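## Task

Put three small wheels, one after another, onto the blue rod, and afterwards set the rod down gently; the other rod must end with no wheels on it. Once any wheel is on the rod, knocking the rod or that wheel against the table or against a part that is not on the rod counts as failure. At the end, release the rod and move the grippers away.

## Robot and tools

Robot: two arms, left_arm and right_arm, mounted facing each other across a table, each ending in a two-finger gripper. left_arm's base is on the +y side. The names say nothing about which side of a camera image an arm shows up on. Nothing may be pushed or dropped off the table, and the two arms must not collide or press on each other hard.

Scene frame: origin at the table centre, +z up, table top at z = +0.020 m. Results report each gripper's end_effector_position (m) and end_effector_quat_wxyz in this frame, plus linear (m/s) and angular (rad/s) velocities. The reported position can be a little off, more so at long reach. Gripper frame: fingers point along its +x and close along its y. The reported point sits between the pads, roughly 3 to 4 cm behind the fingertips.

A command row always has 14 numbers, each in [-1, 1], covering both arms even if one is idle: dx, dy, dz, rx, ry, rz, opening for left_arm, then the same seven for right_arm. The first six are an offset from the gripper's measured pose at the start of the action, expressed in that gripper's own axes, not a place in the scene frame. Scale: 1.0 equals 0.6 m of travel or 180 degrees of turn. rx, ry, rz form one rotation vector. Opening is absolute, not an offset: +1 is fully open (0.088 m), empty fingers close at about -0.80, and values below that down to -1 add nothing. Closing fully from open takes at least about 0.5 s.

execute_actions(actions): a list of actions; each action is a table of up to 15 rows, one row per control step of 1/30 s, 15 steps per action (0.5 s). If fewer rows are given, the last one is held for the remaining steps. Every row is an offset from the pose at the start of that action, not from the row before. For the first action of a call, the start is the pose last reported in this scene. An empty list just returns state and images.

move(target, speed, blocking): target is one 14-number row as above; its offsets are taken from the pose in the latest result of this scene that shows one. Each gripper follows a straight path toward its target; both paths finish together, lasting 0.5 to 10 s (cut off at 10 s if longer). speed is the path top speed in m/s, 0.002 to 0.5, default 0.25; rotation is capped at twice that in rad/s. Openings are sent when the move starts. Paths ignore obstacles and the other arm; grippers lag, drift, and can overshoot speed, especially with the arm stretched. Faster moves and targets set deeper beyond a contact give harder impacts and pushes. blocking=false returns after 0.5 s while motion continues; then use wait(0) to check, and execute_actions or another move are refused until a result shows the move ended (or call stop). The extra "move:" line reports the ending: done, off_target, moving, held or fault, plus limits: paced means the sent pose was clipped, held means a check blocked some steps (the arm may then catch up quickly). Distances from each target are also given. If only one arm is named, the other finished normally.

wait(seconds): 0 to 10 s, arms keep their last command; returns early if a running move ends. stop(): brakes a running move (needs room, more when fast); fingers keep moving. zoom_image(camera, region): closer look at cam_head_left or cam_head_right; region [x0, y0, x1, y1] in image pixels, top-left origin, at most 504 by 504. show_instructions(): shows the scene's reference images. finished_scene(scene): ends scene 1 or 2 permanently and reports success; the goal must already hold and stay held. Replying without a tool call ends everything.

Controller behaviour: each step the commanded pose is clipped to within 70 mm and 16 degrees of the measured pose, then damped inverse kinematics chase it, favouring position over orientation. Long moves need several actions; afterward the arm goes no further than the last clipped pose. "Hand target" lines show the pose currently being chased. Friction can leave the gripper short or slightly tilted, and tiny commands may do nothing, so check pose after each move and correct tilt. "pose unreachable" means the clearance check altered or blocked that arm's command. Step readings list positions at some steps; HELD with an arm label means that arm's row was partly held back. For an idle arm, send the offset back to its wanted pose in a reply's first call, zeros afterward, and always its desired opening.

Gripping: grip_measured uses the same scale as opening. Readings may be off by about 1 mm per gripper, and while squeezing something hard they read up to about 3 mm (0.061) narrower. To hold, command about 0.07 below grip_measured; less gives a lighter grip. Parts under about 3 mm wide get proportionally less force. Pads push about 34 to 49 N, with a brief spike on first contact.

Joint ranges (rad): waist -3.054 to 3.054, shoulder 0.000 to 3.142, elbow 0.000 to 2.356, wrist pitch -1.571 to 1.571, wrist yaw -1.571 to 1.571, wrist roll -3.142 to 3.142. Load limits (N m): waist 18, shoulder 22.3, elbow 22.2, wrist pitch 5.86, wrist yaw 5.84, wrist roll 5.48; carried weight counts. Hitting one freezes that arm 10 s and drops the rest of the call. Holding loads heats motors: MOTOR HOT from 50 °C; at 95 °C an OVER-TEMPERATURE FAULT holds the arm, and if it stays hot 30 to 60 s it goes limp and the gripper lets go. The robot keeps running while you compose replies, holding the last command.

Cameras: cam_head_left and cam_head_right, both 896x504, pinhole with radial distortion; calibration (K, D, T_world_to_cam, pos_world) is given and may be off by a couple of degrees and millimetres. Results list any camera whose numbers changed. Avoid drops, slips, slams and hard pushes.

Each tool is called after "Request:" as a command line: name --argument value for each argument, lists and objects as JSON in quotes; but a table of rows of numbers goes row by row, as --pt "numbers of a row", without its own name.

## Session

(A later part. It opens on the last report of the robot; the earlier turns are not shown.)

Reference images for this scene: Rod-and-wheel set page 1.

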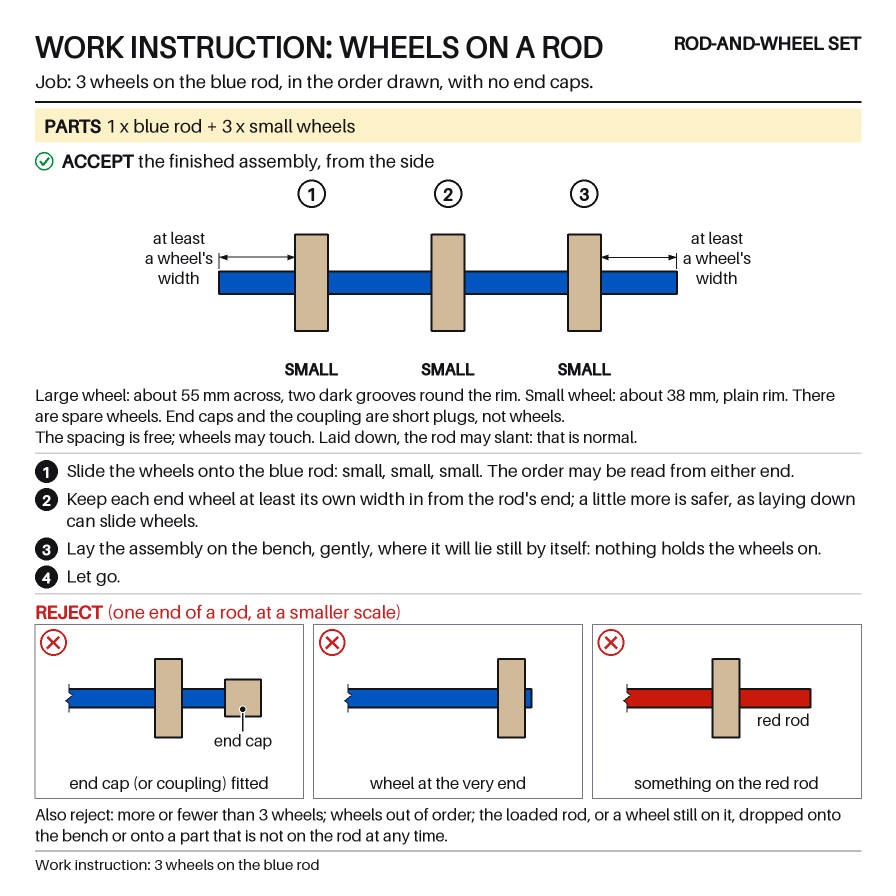

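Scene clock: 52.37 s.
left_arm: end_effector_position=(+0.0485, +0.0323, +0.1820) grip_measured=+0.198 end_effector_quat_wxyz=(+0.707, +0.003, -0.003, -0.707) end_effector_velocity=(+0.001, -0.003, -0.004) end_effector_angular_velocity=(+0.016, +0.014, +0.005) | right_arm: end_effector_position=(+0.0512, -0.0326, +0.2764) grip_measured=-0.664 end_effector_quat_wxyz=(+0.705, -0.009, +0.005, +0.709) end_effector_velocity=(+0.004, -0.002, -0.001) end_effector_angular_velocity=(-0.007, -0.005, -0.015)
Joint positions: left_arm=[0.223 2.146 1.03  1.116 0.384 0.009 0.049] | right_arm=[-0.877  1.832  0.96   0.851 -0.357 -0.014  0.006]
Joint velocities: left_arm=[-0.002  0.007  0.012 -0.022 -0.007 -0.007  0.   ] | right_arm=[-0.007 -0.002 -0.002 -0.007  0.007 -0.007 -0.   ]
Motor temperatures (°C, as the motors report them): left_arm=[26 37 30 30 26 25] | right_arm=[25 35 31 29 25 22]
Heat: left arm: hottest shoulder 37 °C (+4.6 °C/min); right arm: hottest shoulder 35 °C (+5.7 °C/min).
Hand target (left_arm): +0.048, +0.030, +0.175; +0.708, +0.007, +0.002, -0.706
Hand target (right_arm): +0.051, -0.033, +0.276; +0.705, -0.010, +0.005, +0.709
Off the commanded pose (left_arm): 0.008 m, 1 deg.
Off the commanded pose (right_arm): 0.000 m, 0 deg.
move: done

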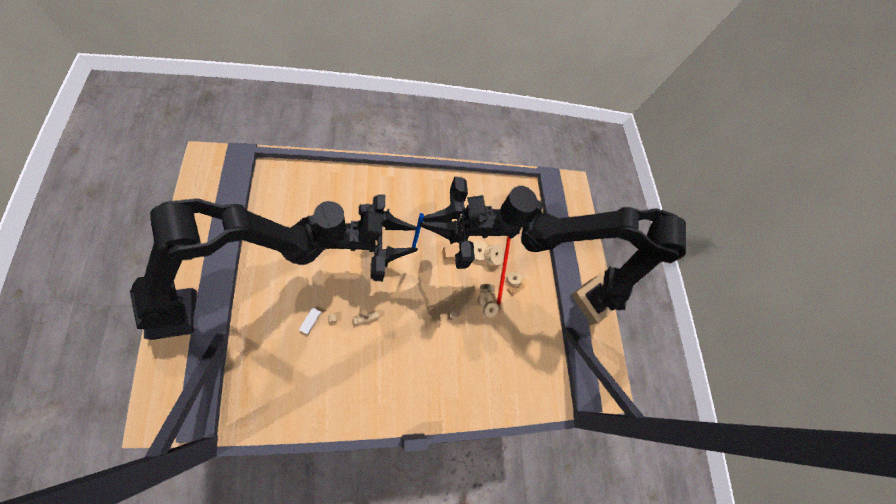

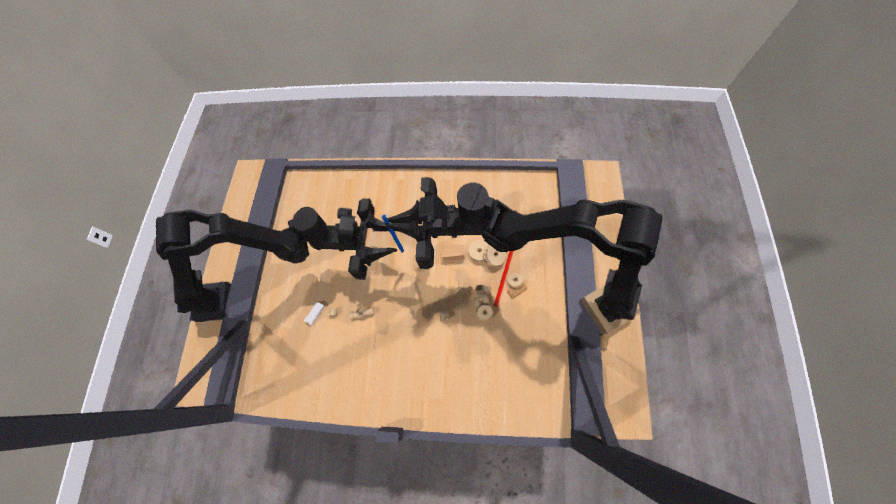

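Request:
move --target '[0.015,-0.006,0,0,0,0,-0.4,0,0,0,0,0,0,-0.77]' --speed 0.03

Request:
zoom_image --camera "cam_head_left" --region '[370,190,460,280]'

Request:
execute_actions --actions '[[[0,0,0,0,0,0,-0.78,0,0,0,0,0,0,-0.77]]]'

Request:
zoom_image --camera "cam_head_right" --region '[350,190,440,280]'

Scene clock: 58.30 s.
left_arm: end_effector_position=(+0.0451, +0.0256, +0.1887) grip_measured=-0.396 end_effector_quat_wxyz=(+0.707, +0.001, -0.009, -0.707) end_effector_velocity=(-0.000, -0.001, +0.004) end_effector_angular_velocity=(-0.011, +0.003, +0.015) | right_arm: end_effector_position=(+0.0512, -0.0326, +0.2764) grip_measured=-0.664 end_effector_quat_wxyz=(+0.705, -0.009, +0.005, +0.709) end_effector_velocity=(+0.002, -0.001, +0.005) end_effector_angular_velocity=(+0.021, -0.015, +0.000)
Joint positions: left_arm=[0.209 2.147 1.056 1.103 0.372 0.009 0.02 ] | right_arm=[-0.877  1.832  0.96   0.851 -0.357 -0.014  0.006]
Joint velocities: left_arm=[-0.007 -0.002  0.002  0.007 -0.022 -0.007 -0.001] | right_arm=[-0.007 -0.002 -0.002  0.022 -0.007 -0.007 -0.   ]
Motor temperatures (°C, as the motors report them): left_arm=[26 37 30 31 26 25] | right_arm=[25 35 32 30 25 22]
Heat: left arm: hottest shoulder 37 °C (+4.1 °C/min); right arm: hottest shoulder 35 °C (+5.1 °C/min).
Hand target (left_arm): +0.045, +0.024, +0.182; +0.707, +0.003, -0.003, -0.707
Hand target (right_arm): +0.051, -0.033, +0.276; +0.705, -0.009, +0.005, +0.709
Off the commanded pose (left_arm): 0.007 m, 1 deg.
Off the commanded pose (right_arm): 0.000 m, 0 deg.
move: done

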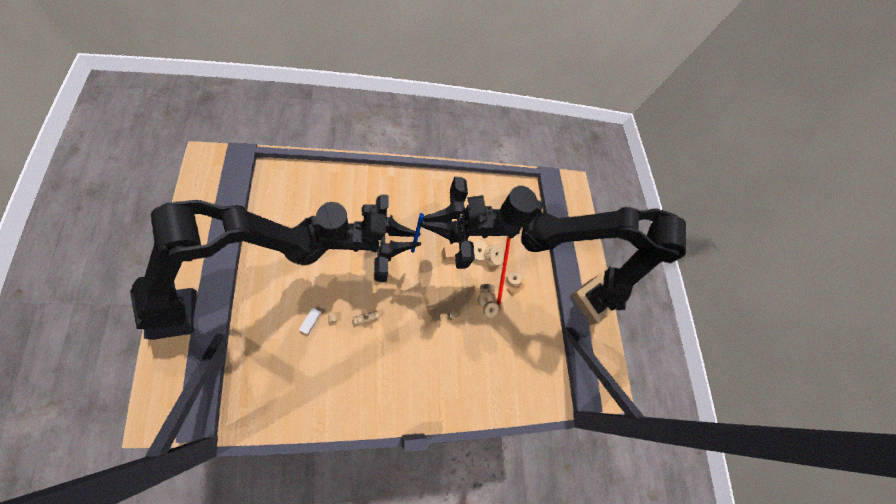

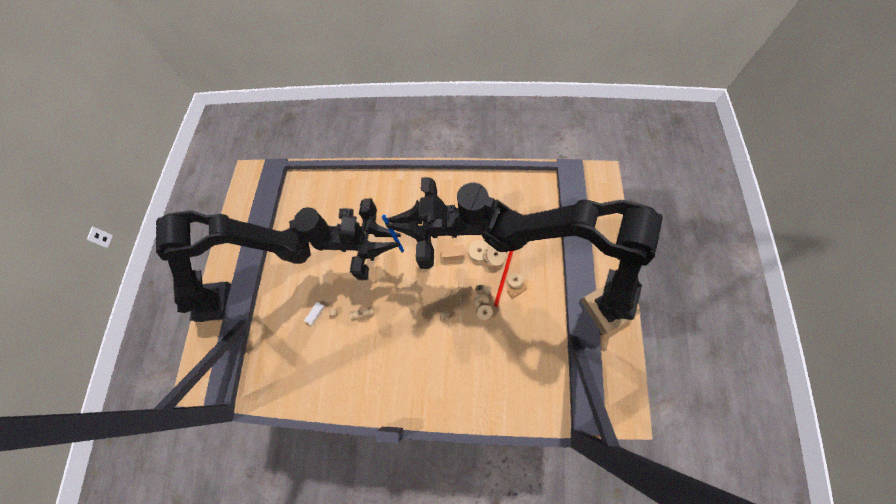

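Region (370, 190, 460, 280) of cam_head_left's 896x504 image, scaled by 5.600, with more detail than that image has.

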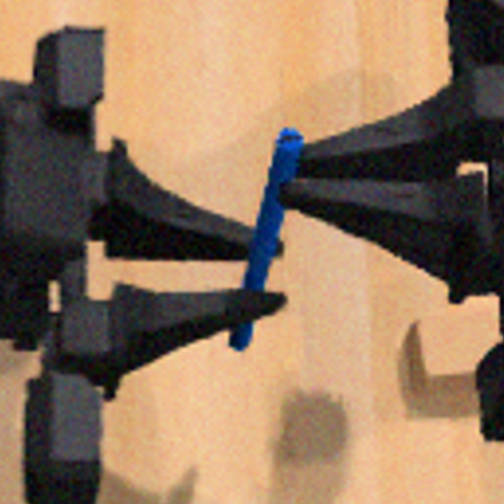

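Scene clock: 58.80 s.
left_arm: end_effector_position=(+0.0465, +0.0259, +0.1887) grip_measured=-0.655 end_effector_quat_wxyz=(+0.709, +0.000, -0.009, -0.706) end_effector_velocity=(-0.000, +0.000, -0.004) end_effector_angular_velocity=(+0.020, +0.015, +0.005) | right_arm: end_effector_position=(+0.0497, -0.0323, +0.2764) grip_measured=-0.664 end_effector_quat_wxyz=(+0.704, -0.009, +0.005, +0.711) end_effector_velocity=(+0.000, -0.001, -0.007) end_effector_angular_velocity=(-0.025, +0.017, +0.005)
Joint positions: left_arm=[0.211 2.147 1.056 1.103 0.369 0.008 0.007] | right_arm=[-0.874  1.832  0.96   0.851 -0.359 -0.014  0.006]
Joint velocities: left_arm=[-0.002 -0.002 -0.002 -0.022 -0.007 -0.007  0.   ] | right_arm=[-0.002  0.002 -0.002 -0.022 -0.007  0.007 -0.   ]
Motor temperatures (°C, as the motors report them): left_arm=[26 38 30 31 26 25] | right_arm=[25 35 32 30 25 22]
Heat: left arm: hottest shoulder 38 °C (+5.1 °C/min); right arm: hottest shoulder 35 °C (+5.1 °C/min).
Hand target (left_arm): +0.045, +0.026, +0.189; +0.707, +0.001, -0.009, -0.707
Hand target (right_arm): +0.051, -0.033, +0.276; +0.705, -0.009, +0.005, +0.709
Off the commanded pose (left_arm): 0.001 m, 0 deg.
Off the commanded pose (right_arm): 0.002 m, 0 deg.
Step readings (end_effector_position):
0: left_arm (+0.0451, +0.0256, +0.1887) | right_arm (+0.0512, -0.0326, +0.2764)
1: left_arm (+0.0451, +0.0256, +0.1887) | right_arm (+0.0512, -0.0326, +0.2764)
2: left_arm (+0.0451, +0.0256, +0.1887) | right_arm (+0.0512, -0.0326, +0.2764)
4: left_arm (+0.0459, +0.0258, +0.1887) | right_arm (+0.0505, -0.0325, +0.2764)
8: left_arm (+0.0465, +0.0259, +0.1887) | right_arm (+0.0497, -0.0323, +0.2764)
15: end_effector_position above

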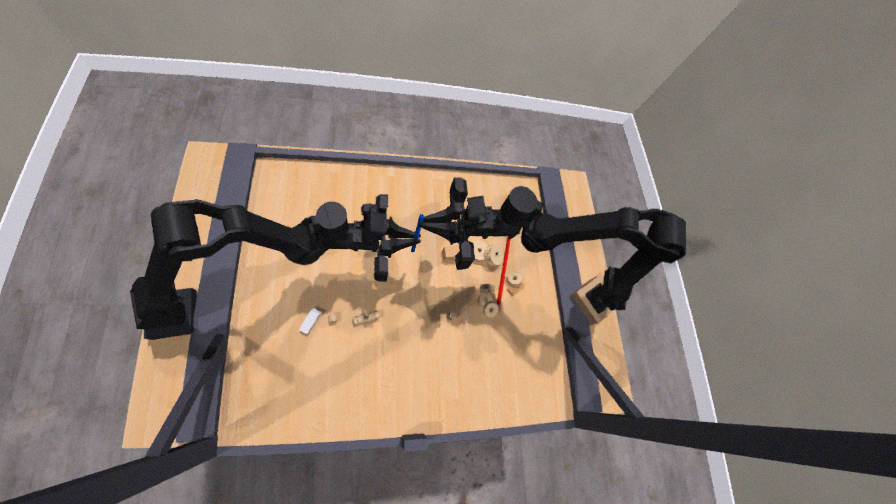

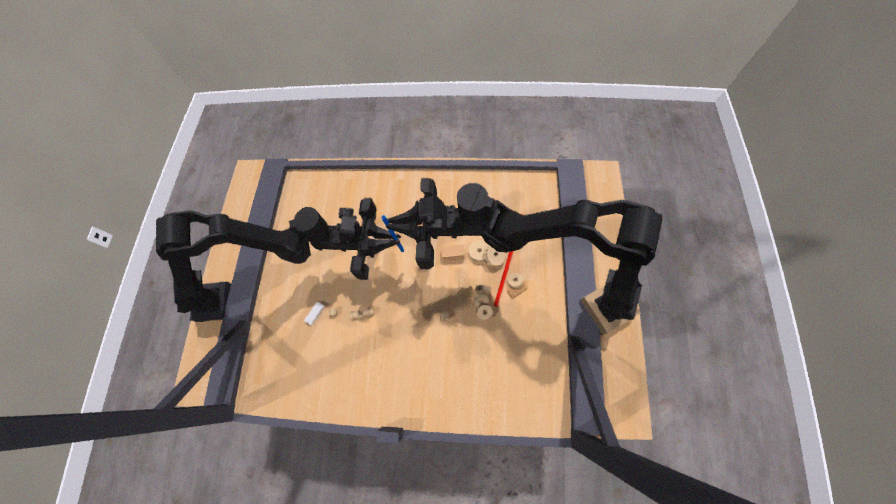

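Region (350, 190, 440, 280) of cam_head_right's 896x504 image, scaled by 5.600, with more detail than that image has.

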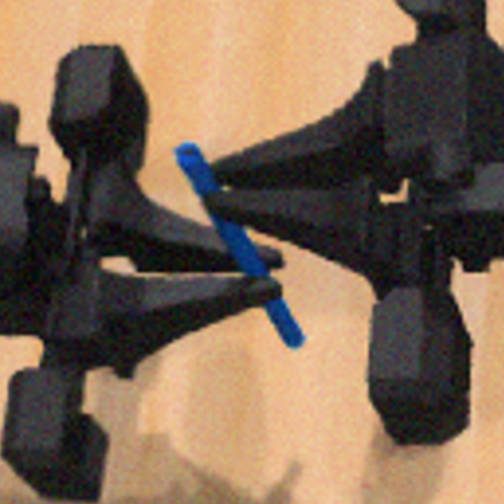

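Request:
execute_actions --actions '[[[0,0,0,0,0,0,-0.78,0,0,0,0,0,0,-0.1]],[[0,0,0,0,0,0,-0.78,-0.06,0,0,0,0,0,0.25]]]'

Request:
zoom_image --camera "cam_head_right" --region '[460,265,530,335]'

Request:
zoom_image --camera "cam_head_left" --region '[460,265,530,335]'

Scene clock: 64.50 s.
left_arm: end_effector_position=(+0.0465, +0.0259, +0.1887) grip_measured=-0.655 end_effector_quat_wxyz=(+0.709, +0.000, -0.009, -0.706) end_effector_velocity=(-0.003, -0.001, +0.002) end_effector_angular_velocity=(-0.007, +0.005, -0.000) | right_arm: end_effector_position=(+0.0511, -0.0640, +0.2760) grip_measured=+0.241 end_effector_quat_wxyz=(+0.705, -0.009, +0.006, +0.709) end_effector_velocity=(+0.002, -0.008, -0.006) end_effector_angular_velocity=(-0.011, -0.003, -0.005)
Joint positions: left_arm=[0.211 2.147 1.056 1.103 0.369 0.008 0.007] | right_arm=[-0.91   1.735  0.835  0.877 -0.391 -0.014  0.051]
Joint velocities: left_arm=[-0.007 -0.002 -0.002  0.007 -0.007 -0.007 -0.   ] | right_arm=[-0.012 -0.017 -0.037  0.007 -0.007 -0.007  0.002]
Motor temperatures (°C, as the motors report them): left_arm=[26 39 30 31 26 25] | right_arm=[25 36 32 30 25 22]
Heat: left arm: hottest shoulder 39 °C (+5.0 °C/min); right arm: hottest shoulder 36 °C (+5.0 °C/min).
Hand target (left_arm): +0.047, +0.026, +0.189; +0.709, +0.000, -0.009, -0.706
Hand target (right_arm): +0.050, -0.068, +0.277; +0.704, -0.009, +0.005, +0.711
Off the commanded pose (left_arm): 0.000 m, 0 deg.
Off the commanded pose (right_arm): 0.005 m, 0 deg.
Step readings (end_effector_position; steps 1 to 15: 1st action; 16 to 30: 2nd action):
0: left_arm (+0.0465, +0.0259, +0.1887) | right_arm (+0.0497, -0.0323, +0.2764)
1: left_arm (+0.0465, +0.0259, +0.1887) | right_arm (+0.0497, -0.0323, +0.2764)
2: left_arm (+0.0465, +0.0259, +0.1887) | right_arm (+0.0497, -0.0323, +0.2764)
4: left_arm (+0.0465, +0.0259, +0.1887) | right_arm (+0.0497, -0.0323, +0.2764)
8: left_arm (+0.0465, +0.0259, +0.1887) | right_arm (+0.0497, -0.0323, +0.2764)
15: left_arm (+0.0465, +0.0259, +0.1887) | right_arm (+0.0497, -0.0323, +0.2764)
16: left_arm (+0.0465, +0.0259, +0.1887) | right_arm (+0.0494, -0.0349, +0.2763)
17: left_arm (+0.0465, +0.0259, +0.1887) | right_arm (+0.0492, -0.0398, +0.2752)
19: left_arm (+0.0465, +0.0259, +0.1887) | right_arm (+0.0501, -0.0497, +0.2737)
23: left_arm (+0.0465, +0.0259, +0.1887) | right_arm (+0.0523, -0.0597, +0.2757)
30: end_effector_position above

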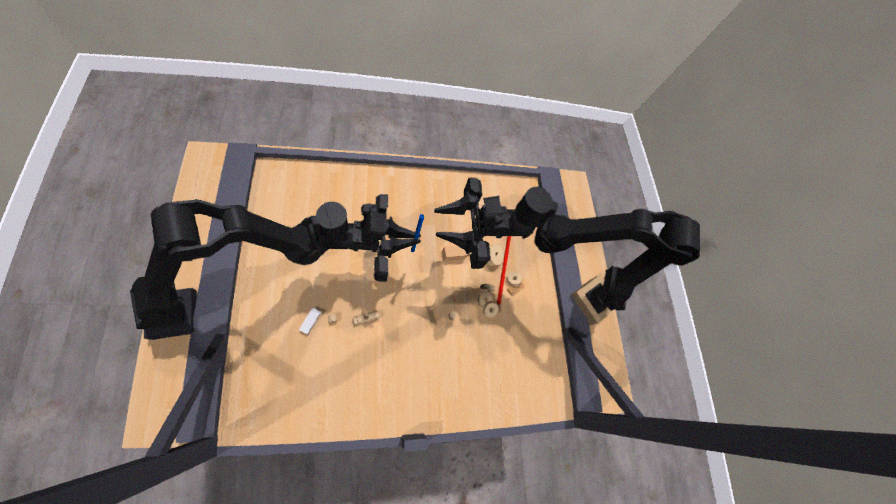

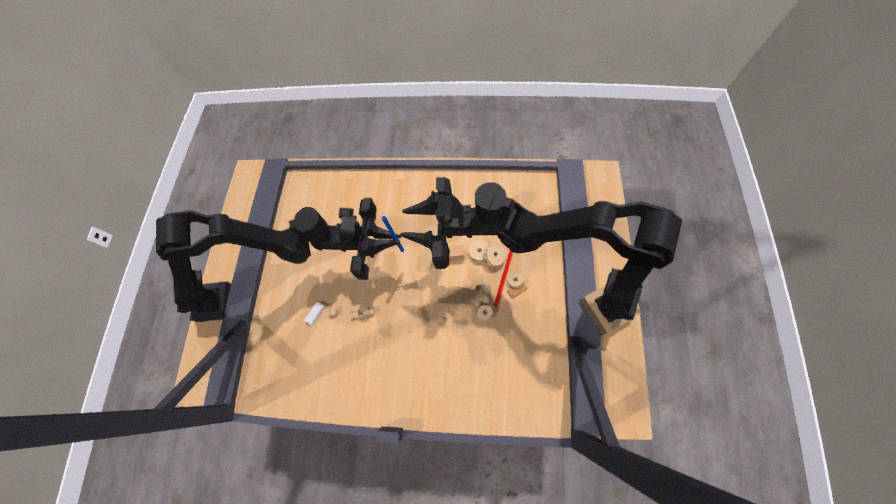

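Region (460, 265, 530, 335) of cam_head_right's 896x504 image, scaled by 7.200, with more detail than that image has.

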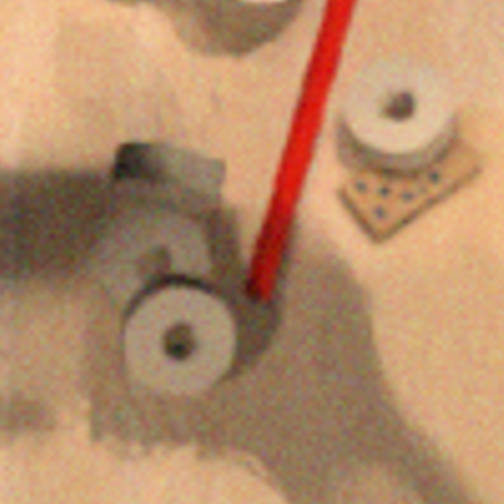

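Region (460, 265, 530, 335) of cam_head_left's 896x504 image, scaled by 7.200, with more detail than that image has.

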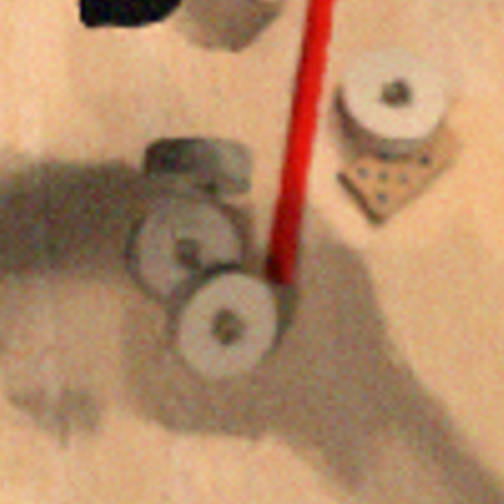

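Request:
move --target '[0,0,-0.11,0,0.006,0,-0.78,-0.236,0.22,-0.285,-0.36,0.27,0.496,0.25]' --speed 0.35

Request:
zoom_image --camera "cam_head_right" --region '[440,260,530,350]'

Request:
zoom_image --camera "cam_head_left" --region '[450,260,540,350]'

Scene clock: 74.70 s.
left_arm: end_effector_position=(+0.0467, +0.0253, +0.1305) grip_measured=-0.655 end_effector_quat_wxyz=(+0.709, +0.003, -0.007, -0.706) end_effector_velocity=(-0.000, -0.000, -0.002) end_effector_angular_velocity=(+0.016, +0.028, +0.005) | right_arm: end_effector_position=(-0.0795, -0.2113, +0.1123) grip_measured=+0.248 end_effector_quat_wxyz=(-0.108, -0.575, -0.081, +0.807) end_effector_velocity=(+0.001, -0.003, -0.003) end_effector_angular_velocity=(-0.017, -0.019, +0.017)
Joint positions: left_arm=[0.211 2.329 1.056 1.278 0.369 0.013 0.007] | right_arm=[-0.648  1.889  1.225 -1.033 -0.308 -1.986  0.051]
Joint velocities: left_arm=[-0.002 -0.007 -0.002 -0.022 -0.007 -0.022 -0.   ] | right_arm=[ 0.007  0.007 -0.002 -0.007  0.022 -0.007  0.   ]
Motor temperatures (°C, as the motors report them): left_arm=[26 41 30 32 26 25] | right_arm=[25 36 32 31 25 22]
Heat: left arm: hottest shoulder 41 °C (+6.0 °C/min); right arm: hottest shoulder 36 °C (+3.0 °C/min).
Hand target (left_arm): +0.047, +0.025, +0.123; +0.709, +0.007, -0.002, -0.706
Hand target (right_arm): -0.079, -0.211, +0.109; -0.117, -0.576, -0.079, +0.805
Off the commanded pose (left_arm): 0.008 m, 1 deg.
Off the commanded pose (right_arm): 0.005 m, 1 deg.
move: done

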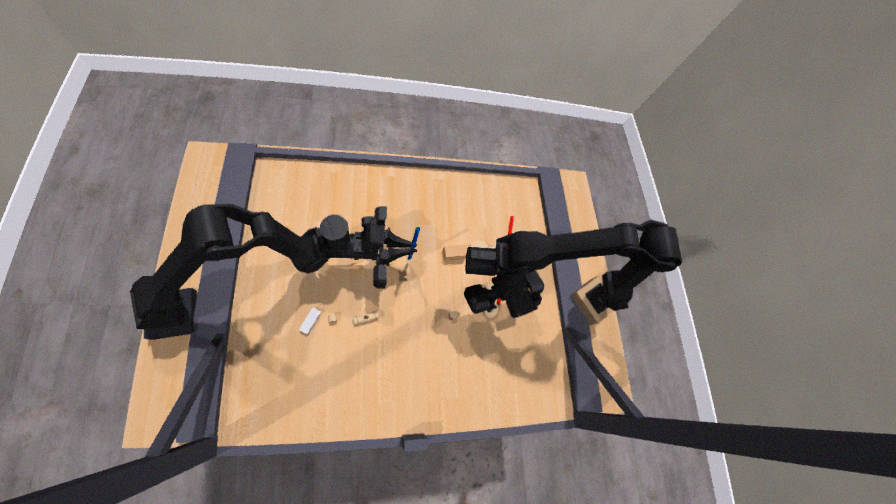

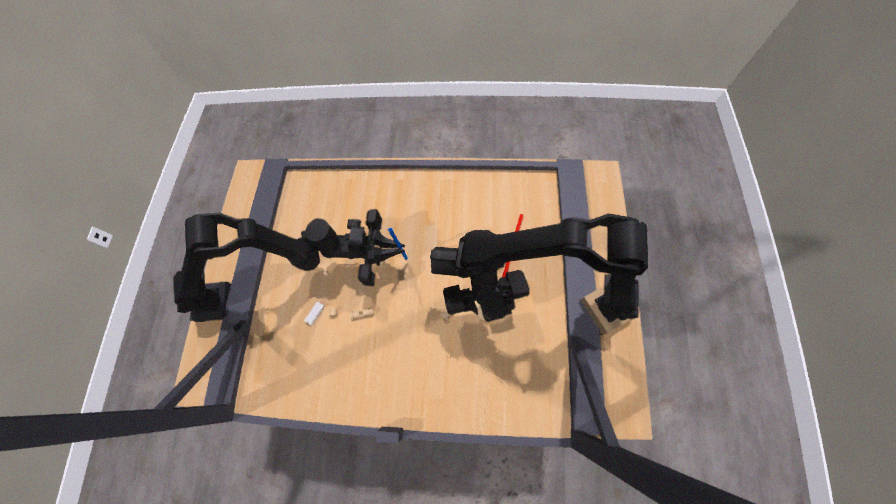

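Region (440, 260, 530, 350) of cam_head_right's 896x504 image, scaled by 5.600, with more detail than that image has.

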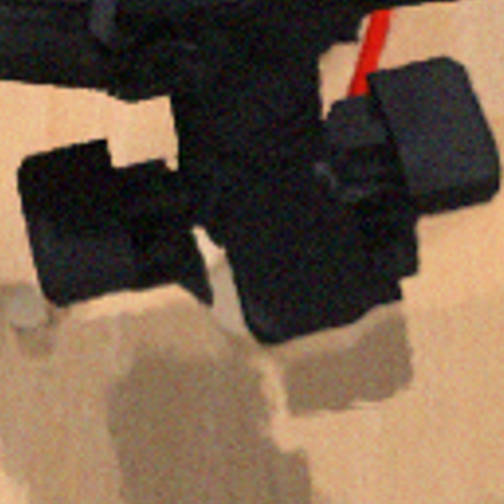

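Region (450, 260, 540, 350) of cam_head_left's 896x504 image, scaled by 5.600, with more detail than that image has.

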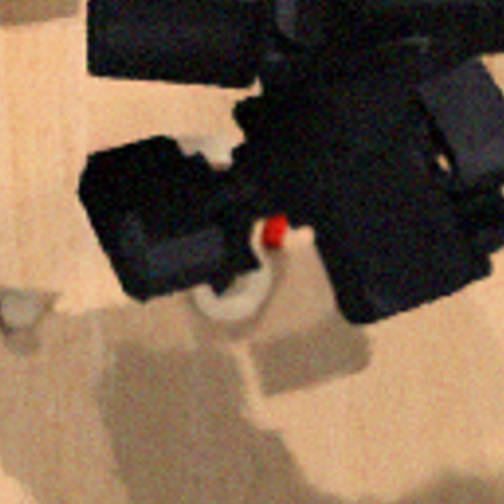

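Request:
move --target '[0,0,0,0,0,0,-0.78,0.056,-0.007,-0.019,0,0,0,0.3]' --speed 0.05

Request:
zoom_image --camera "cam_head_right" --region '[440,260,530,350]'

Request:
zoom_image --camera "cam_head_left" --region '[450,260,540,350]'

Scene clock: 80.53 s.
left_arm: end_effector_position=(+0.0467, +0.0253, +0.1304) grip_measured=-0.655 end_effector_quat_wxyz=(+0.709, +0.003, -0.007, -0.706) end_effector_velocity=(-0.000, +0.000, -0.001) end_effector_angular_velocity=(+0.007, +0.010, +0.005) | right_arm: end_effector_position=(-0.0792, -0.2026, +0.0845) grip_measured=+0.297 end_effector_quat_wxyz=(-0.102, -0.578, -0.093, +0.804) end_effector_velocity=(+0.002, -0.003, -0.001) end_effector_angular_velocity=(-0.011, -0.005, +0.005)
Joint positions: left_arm=[0.211 2.329 1.056 1.278 0.369 0.013 0.007] | right_arm=[-0.645  1.946  1.185 -0.908 -0.306 -1.986  0.054]
Joint velocities: left_arm=[-0.002 -0.002 -0.002 -0.007 -0.007 -0.007 -0.   ] | right_arm=[-0.002  0.002 -0.002 -0.007  0.007 -0.007 -0.   ]
Motor temperatures (°C, as the motors report them): left_arm=[26 41 30 32 26 25] | right_arm=[25 36 32 30 25 22]
Heat: left arm: hottest shoulder 41 °C (+5.0 °C/min); right arm: hottest shoulder 36 °C (+2.0 °C/min).
Hand target (left_arm): +0.047, +0.025, +0.130; +0.709, +0.003, -0.007, -0.706
Hand target (right_arm): -0.081, -0.207, +0.077; -0.108, -0.575, -0.081, +0.807
Off the commanded pose (left_arm): 0.000 m, 0 deg.
Off the commanded pose (right_arm): 0.009 m, 2 deg.
move: off_target (right_arm)

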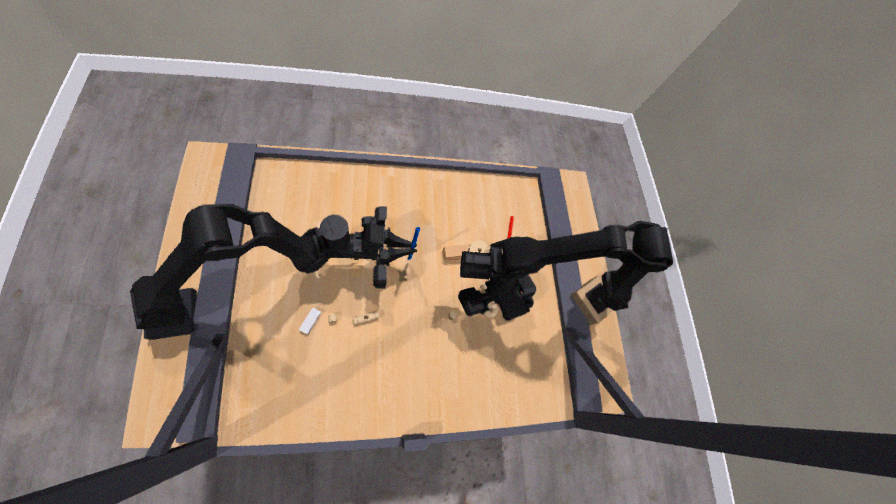

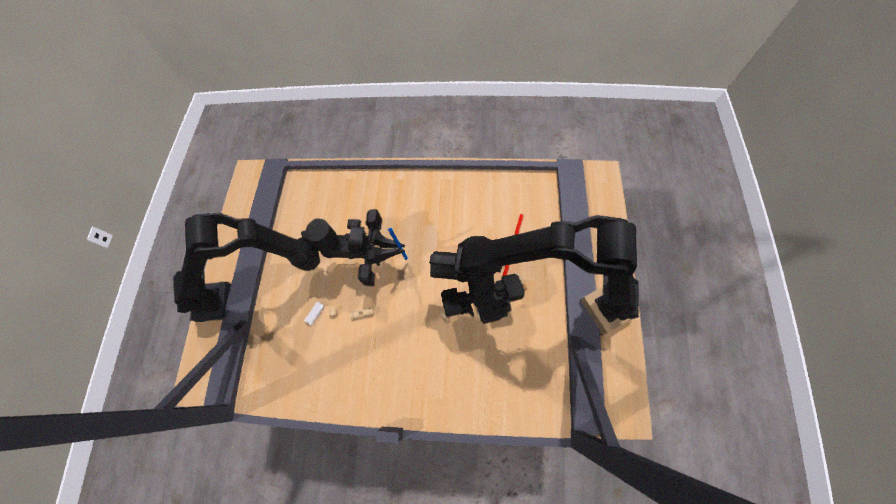

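Region (440, 260, 530, 350) of cam_head_right's 896x504 image, scaled by 5.600, with more detail than that image has.

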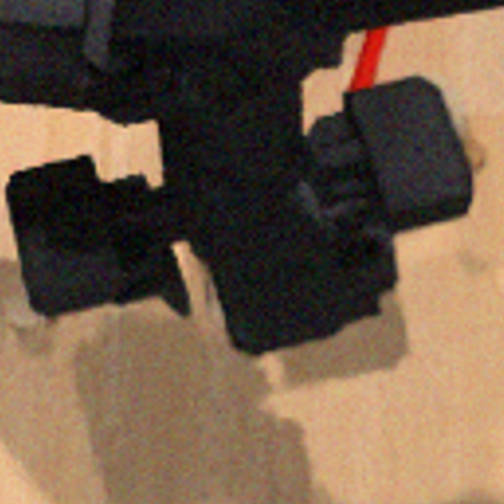

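Region (450, 260, 540, 350) of cam_head_left's 896x504 image, scaled by 5.600, with more detail than that image has.

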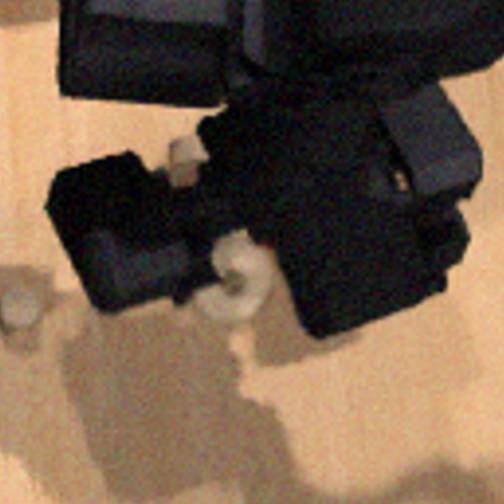

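Request:
move --target '[0,0,0,0,0,0,-0.78,0.036,0.011,-0.011,0,0,0.014,0.2]' --speed 0.03

Request:
move --target '[0,0,0,0,0,0,-0.78,0,0,0,0,0,0,-0.16]'

Request:
move --target '[0,0,0,0,0,0,-0.78,-0.095,0,0.045,0,-0.03,0,-0.16]' --speed 0.08

Request:
zoom_image --camera "cam_head_left" --region '[450,260,540,350]'

Scene clock: 85.77 s.
left_arm: end_effector_position=(+0.0467, +0.0253, +0.1304) grip_measured=-0.655 end_effector_quat_wxyz=(+0.709, +0.003, -0.007, -0.706) end_effector_velocity=(+0.002, +0.001, +0.002) end_effector_angular_velocity=(-0.007, +0.019, +0.010) | right_arm: end_effector_position=(-0.0778, -0.2034, +0.0696) grip_measured=+0.203 end_effector_quat_wxyz=(-0.109, -0.581, -0.087, +0.802) end_effector_velocity=(-0.001, -0.002, +0.001) end_effector_angular_velocity=(-0.004, +0.009, +0.004)
Joint positions: left_arm=[0.211 2.329 1.056 1.278 0.369 0.013 0.007] | right_arm=[-0.645  1.985  1.172 -0.873 -0.295 -1.989  0.049]
Joint velocities: left_arm=[ 0.002 -0.002 -0.002  0.007 -0.007 -0.022 -0.   ] | right_arm=[-0.002 -0.002 -0.002 -0.007 -0.007 -0.007 -0.   ]
Motor temperatures (°C, as the motors report them): left_arm=[26 42 30 32 26 25] | right_arm=[25 35 31 30 25 22]
Heat: left arm: hottest shoulder 42 °C (+6.0 °C/min); right arm: hottest shoulder 35 °C (+1.0 °C/min).
Hand target (left_arm): +0.047, +0.025, +0.130; +0.709, +0.003, -0.007, -0.706
Hand target (right_arm): -0.078, -0.209, +0.062; -0.120, -0.580, -0.080, +0.802
Off the commanded pose (left_arm): 0.000 m, 0 deg.
Off the commanded pose (right_arm): 0.009 m, 2 deg.
move: off_target (right_arm)

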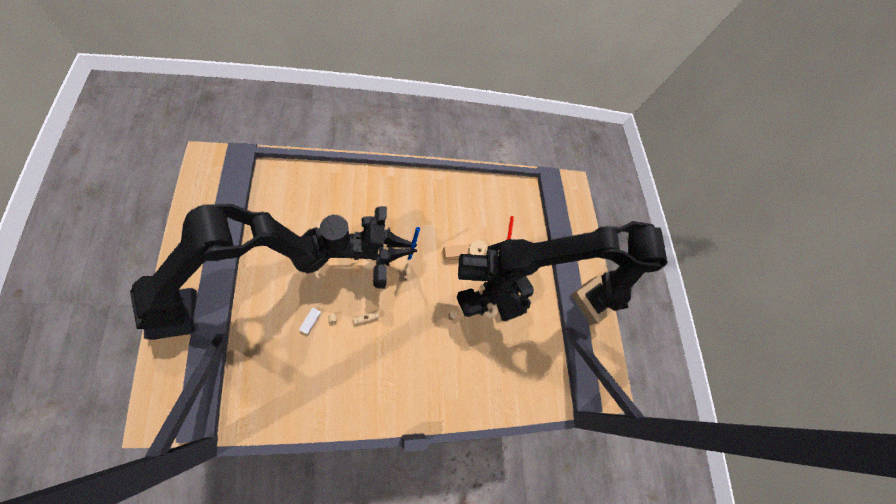

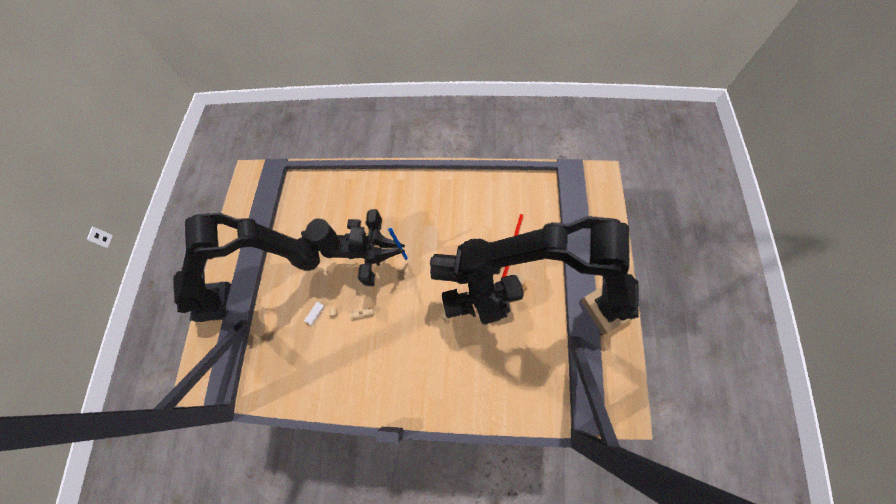

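Scene clock: 86.27 s.
left_arm: end_effector_position=(+0.0467, +0.0253, +0.1304) grip_measured=-0.655 end_effector_quat_wxyz=(+0.709, +0.003, -0.007, -0.706) end_effector_velocity=(-0.000, -0.000, -0.002) end_effector_angular_velocity=(+0.016, +0.014, +0.005) | right_arm: end_effector_position=(-0.0778, -0.2034, +0.0696) grip_measured=-0.029 end_effector_quat_wxyz=(-0.109, -0.581, -0.087, +0.802) end_effector_velocity=(+0.003, -0.007, -0.000) end_effector_angular_velocity=(-0.025, -0.003, +0.000)
Joint positions: left_arm=[0.211 2.329 1.056 1.278 0.369 0.013 0.007] | right_arm=[-0.645  1.985  1.172 -0.873 -0.295 -1.989  0.038]
Joint velocities: left_arm=[-0.002 -0.007 -0.002 -0.022 -0.007 -0.007 -0.   ] | right_arm=[-0.007 -0.002 -0.007 -0.022  0.007 -0.007 -0.   ]
Motor temperatures (°C, as the motors report them): left_arm=[26 42 30 32 26 25] | right_arm=[25 35 31 30 25 22]
Heat: left arm: hottest shoulder 42 °C (+6.1 °C/min); right arm: hottest shoulder 35 °C (+1.0 °C/min).
Hand target (left_arm): +0.047, +0.025, +0.130; +0.709, +0.003, -0.007, -0.706
Hand target (right_arm): -0.078, -0.203, +0.070; -0.109, -0.581, -0.087, +0.802
Off the commanded pose (left_arm): 0.000 m, 0 deg.
Off the commanded pose (right_arm): 0.000 m, 0 deg.
move: done

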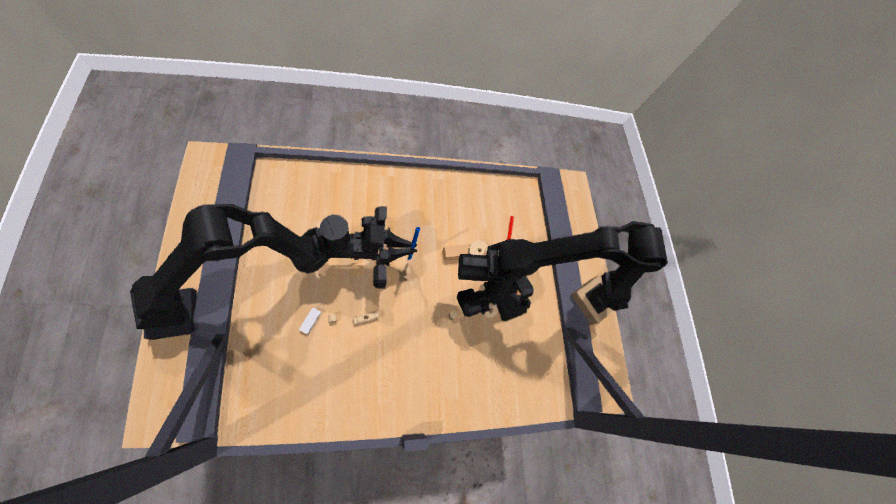

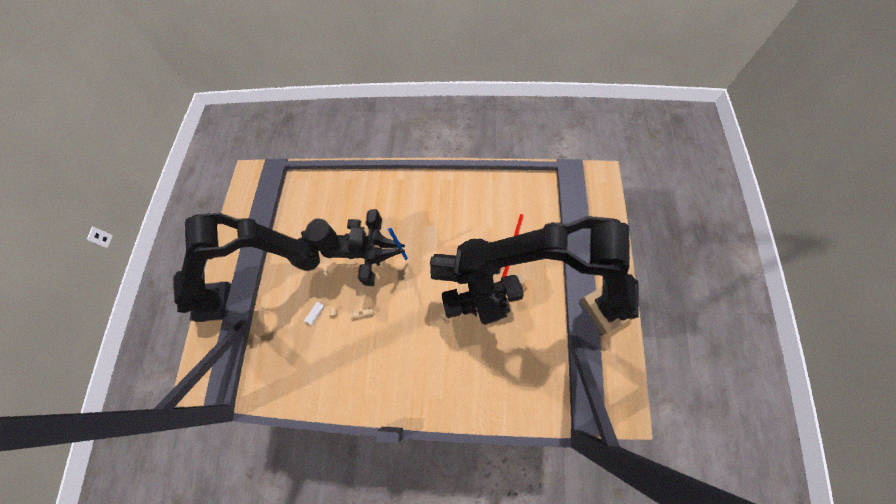

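Scene clock: 87.47 s.
left_arm: end_effector_position=(+0.0467, +0.0253, +0.1304) grip_measured=-0.655 end_effector_quat_wxyz=(+0.709, +0.003, -0.007, -0.706) end_effector_velocity=(+0.000, -0.001, +0.004) end_effector_angular_velocity=(-0.011, +0.003, +0.005) | right_arm: end_effector_position=(-0.0854, -0.2093, +0.1259) grip_measured=-0.029 end_effector_quat_wxyz=(-0.118, -0.543, -0.072, +0.828) end_effector_velocity=(-0.003, -0.001, +0.006) end_effector_angular_velocity=(-0.007, +0.022, -0.013)
Joint positions: left_arm=[0.211 2.329 1.056 1.278 0.369 0.013 0.007] | right_arm=[-0.658  1.916  1.299 -1.133 -0.372 -2.013  0.038]
Joint velocities: left_arm=[-0.002 -0.002  0.002  0.007 -0.007 -0.007 -0.   ] | right_arm=[-0.002 -0.007  0.007 -0.022 -0.022  0.007 -0.   ]
Motor temperatures (°C, as the motors report them): left_arm=[26 42 30 32 26 25] | right_arm=[25 35 31 30 25 22]
Heat: left arm: hottest shoulder 42 °C (+6.1 °C/min); right arm: hottest shoulder 35 °C (+1.0 °C/min).
Hand target (left_arm): +0.047, +0.025, +0.130; +0.709, +0.003, -0.007, -0.706
Hand target (right_arm): -0.085, -0.207, +0.132; -0.113, -0.542, -0.082, +0.829
Off the commanded pose (left_arm): 0.000 m, 0 deg.
Off the commanded pose (right_arm): 0.007 m, 1 deg.
move: done

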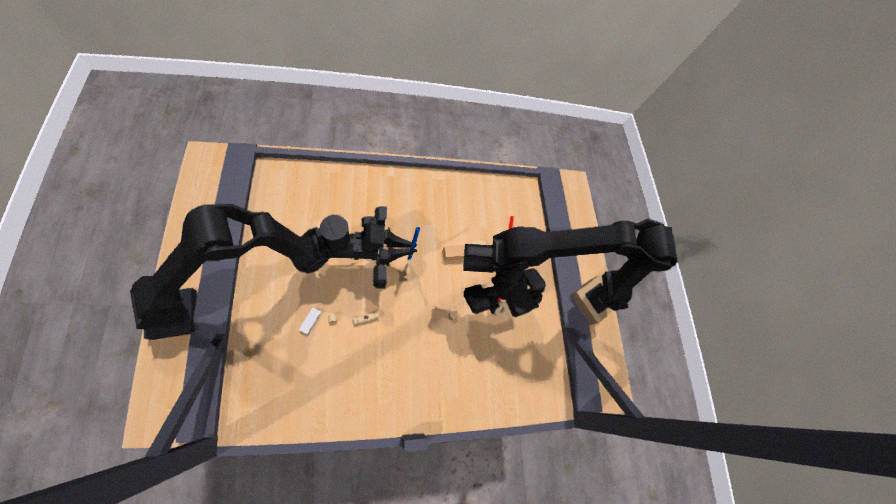

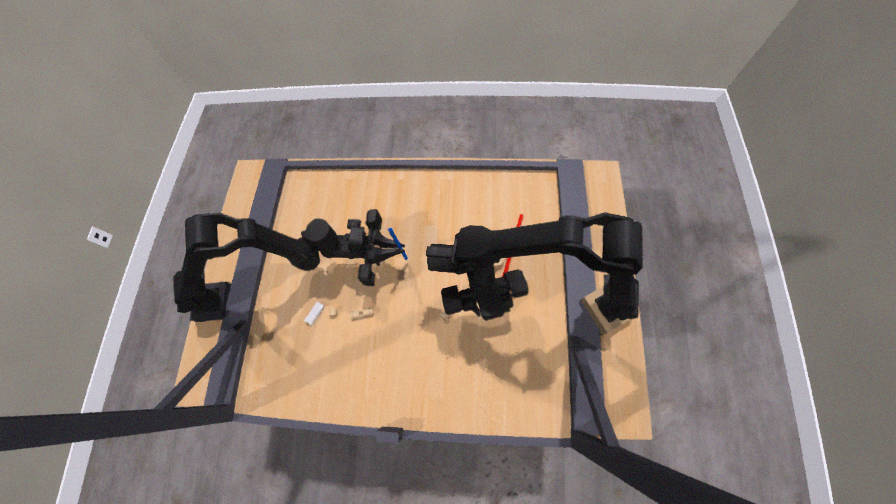

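Region (450, 260, 540, 350) of cam_head_left's 896x504 image, scaled by 5.600, with more detail than that image has.

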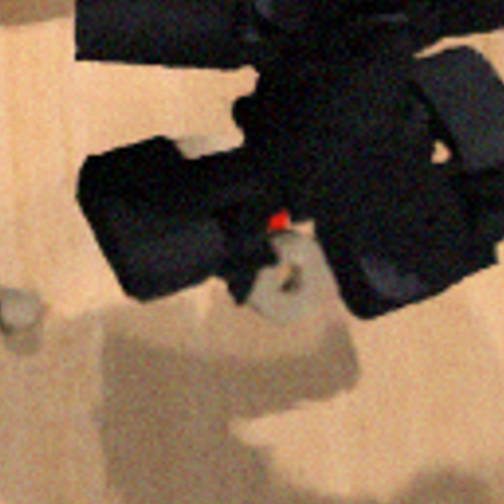

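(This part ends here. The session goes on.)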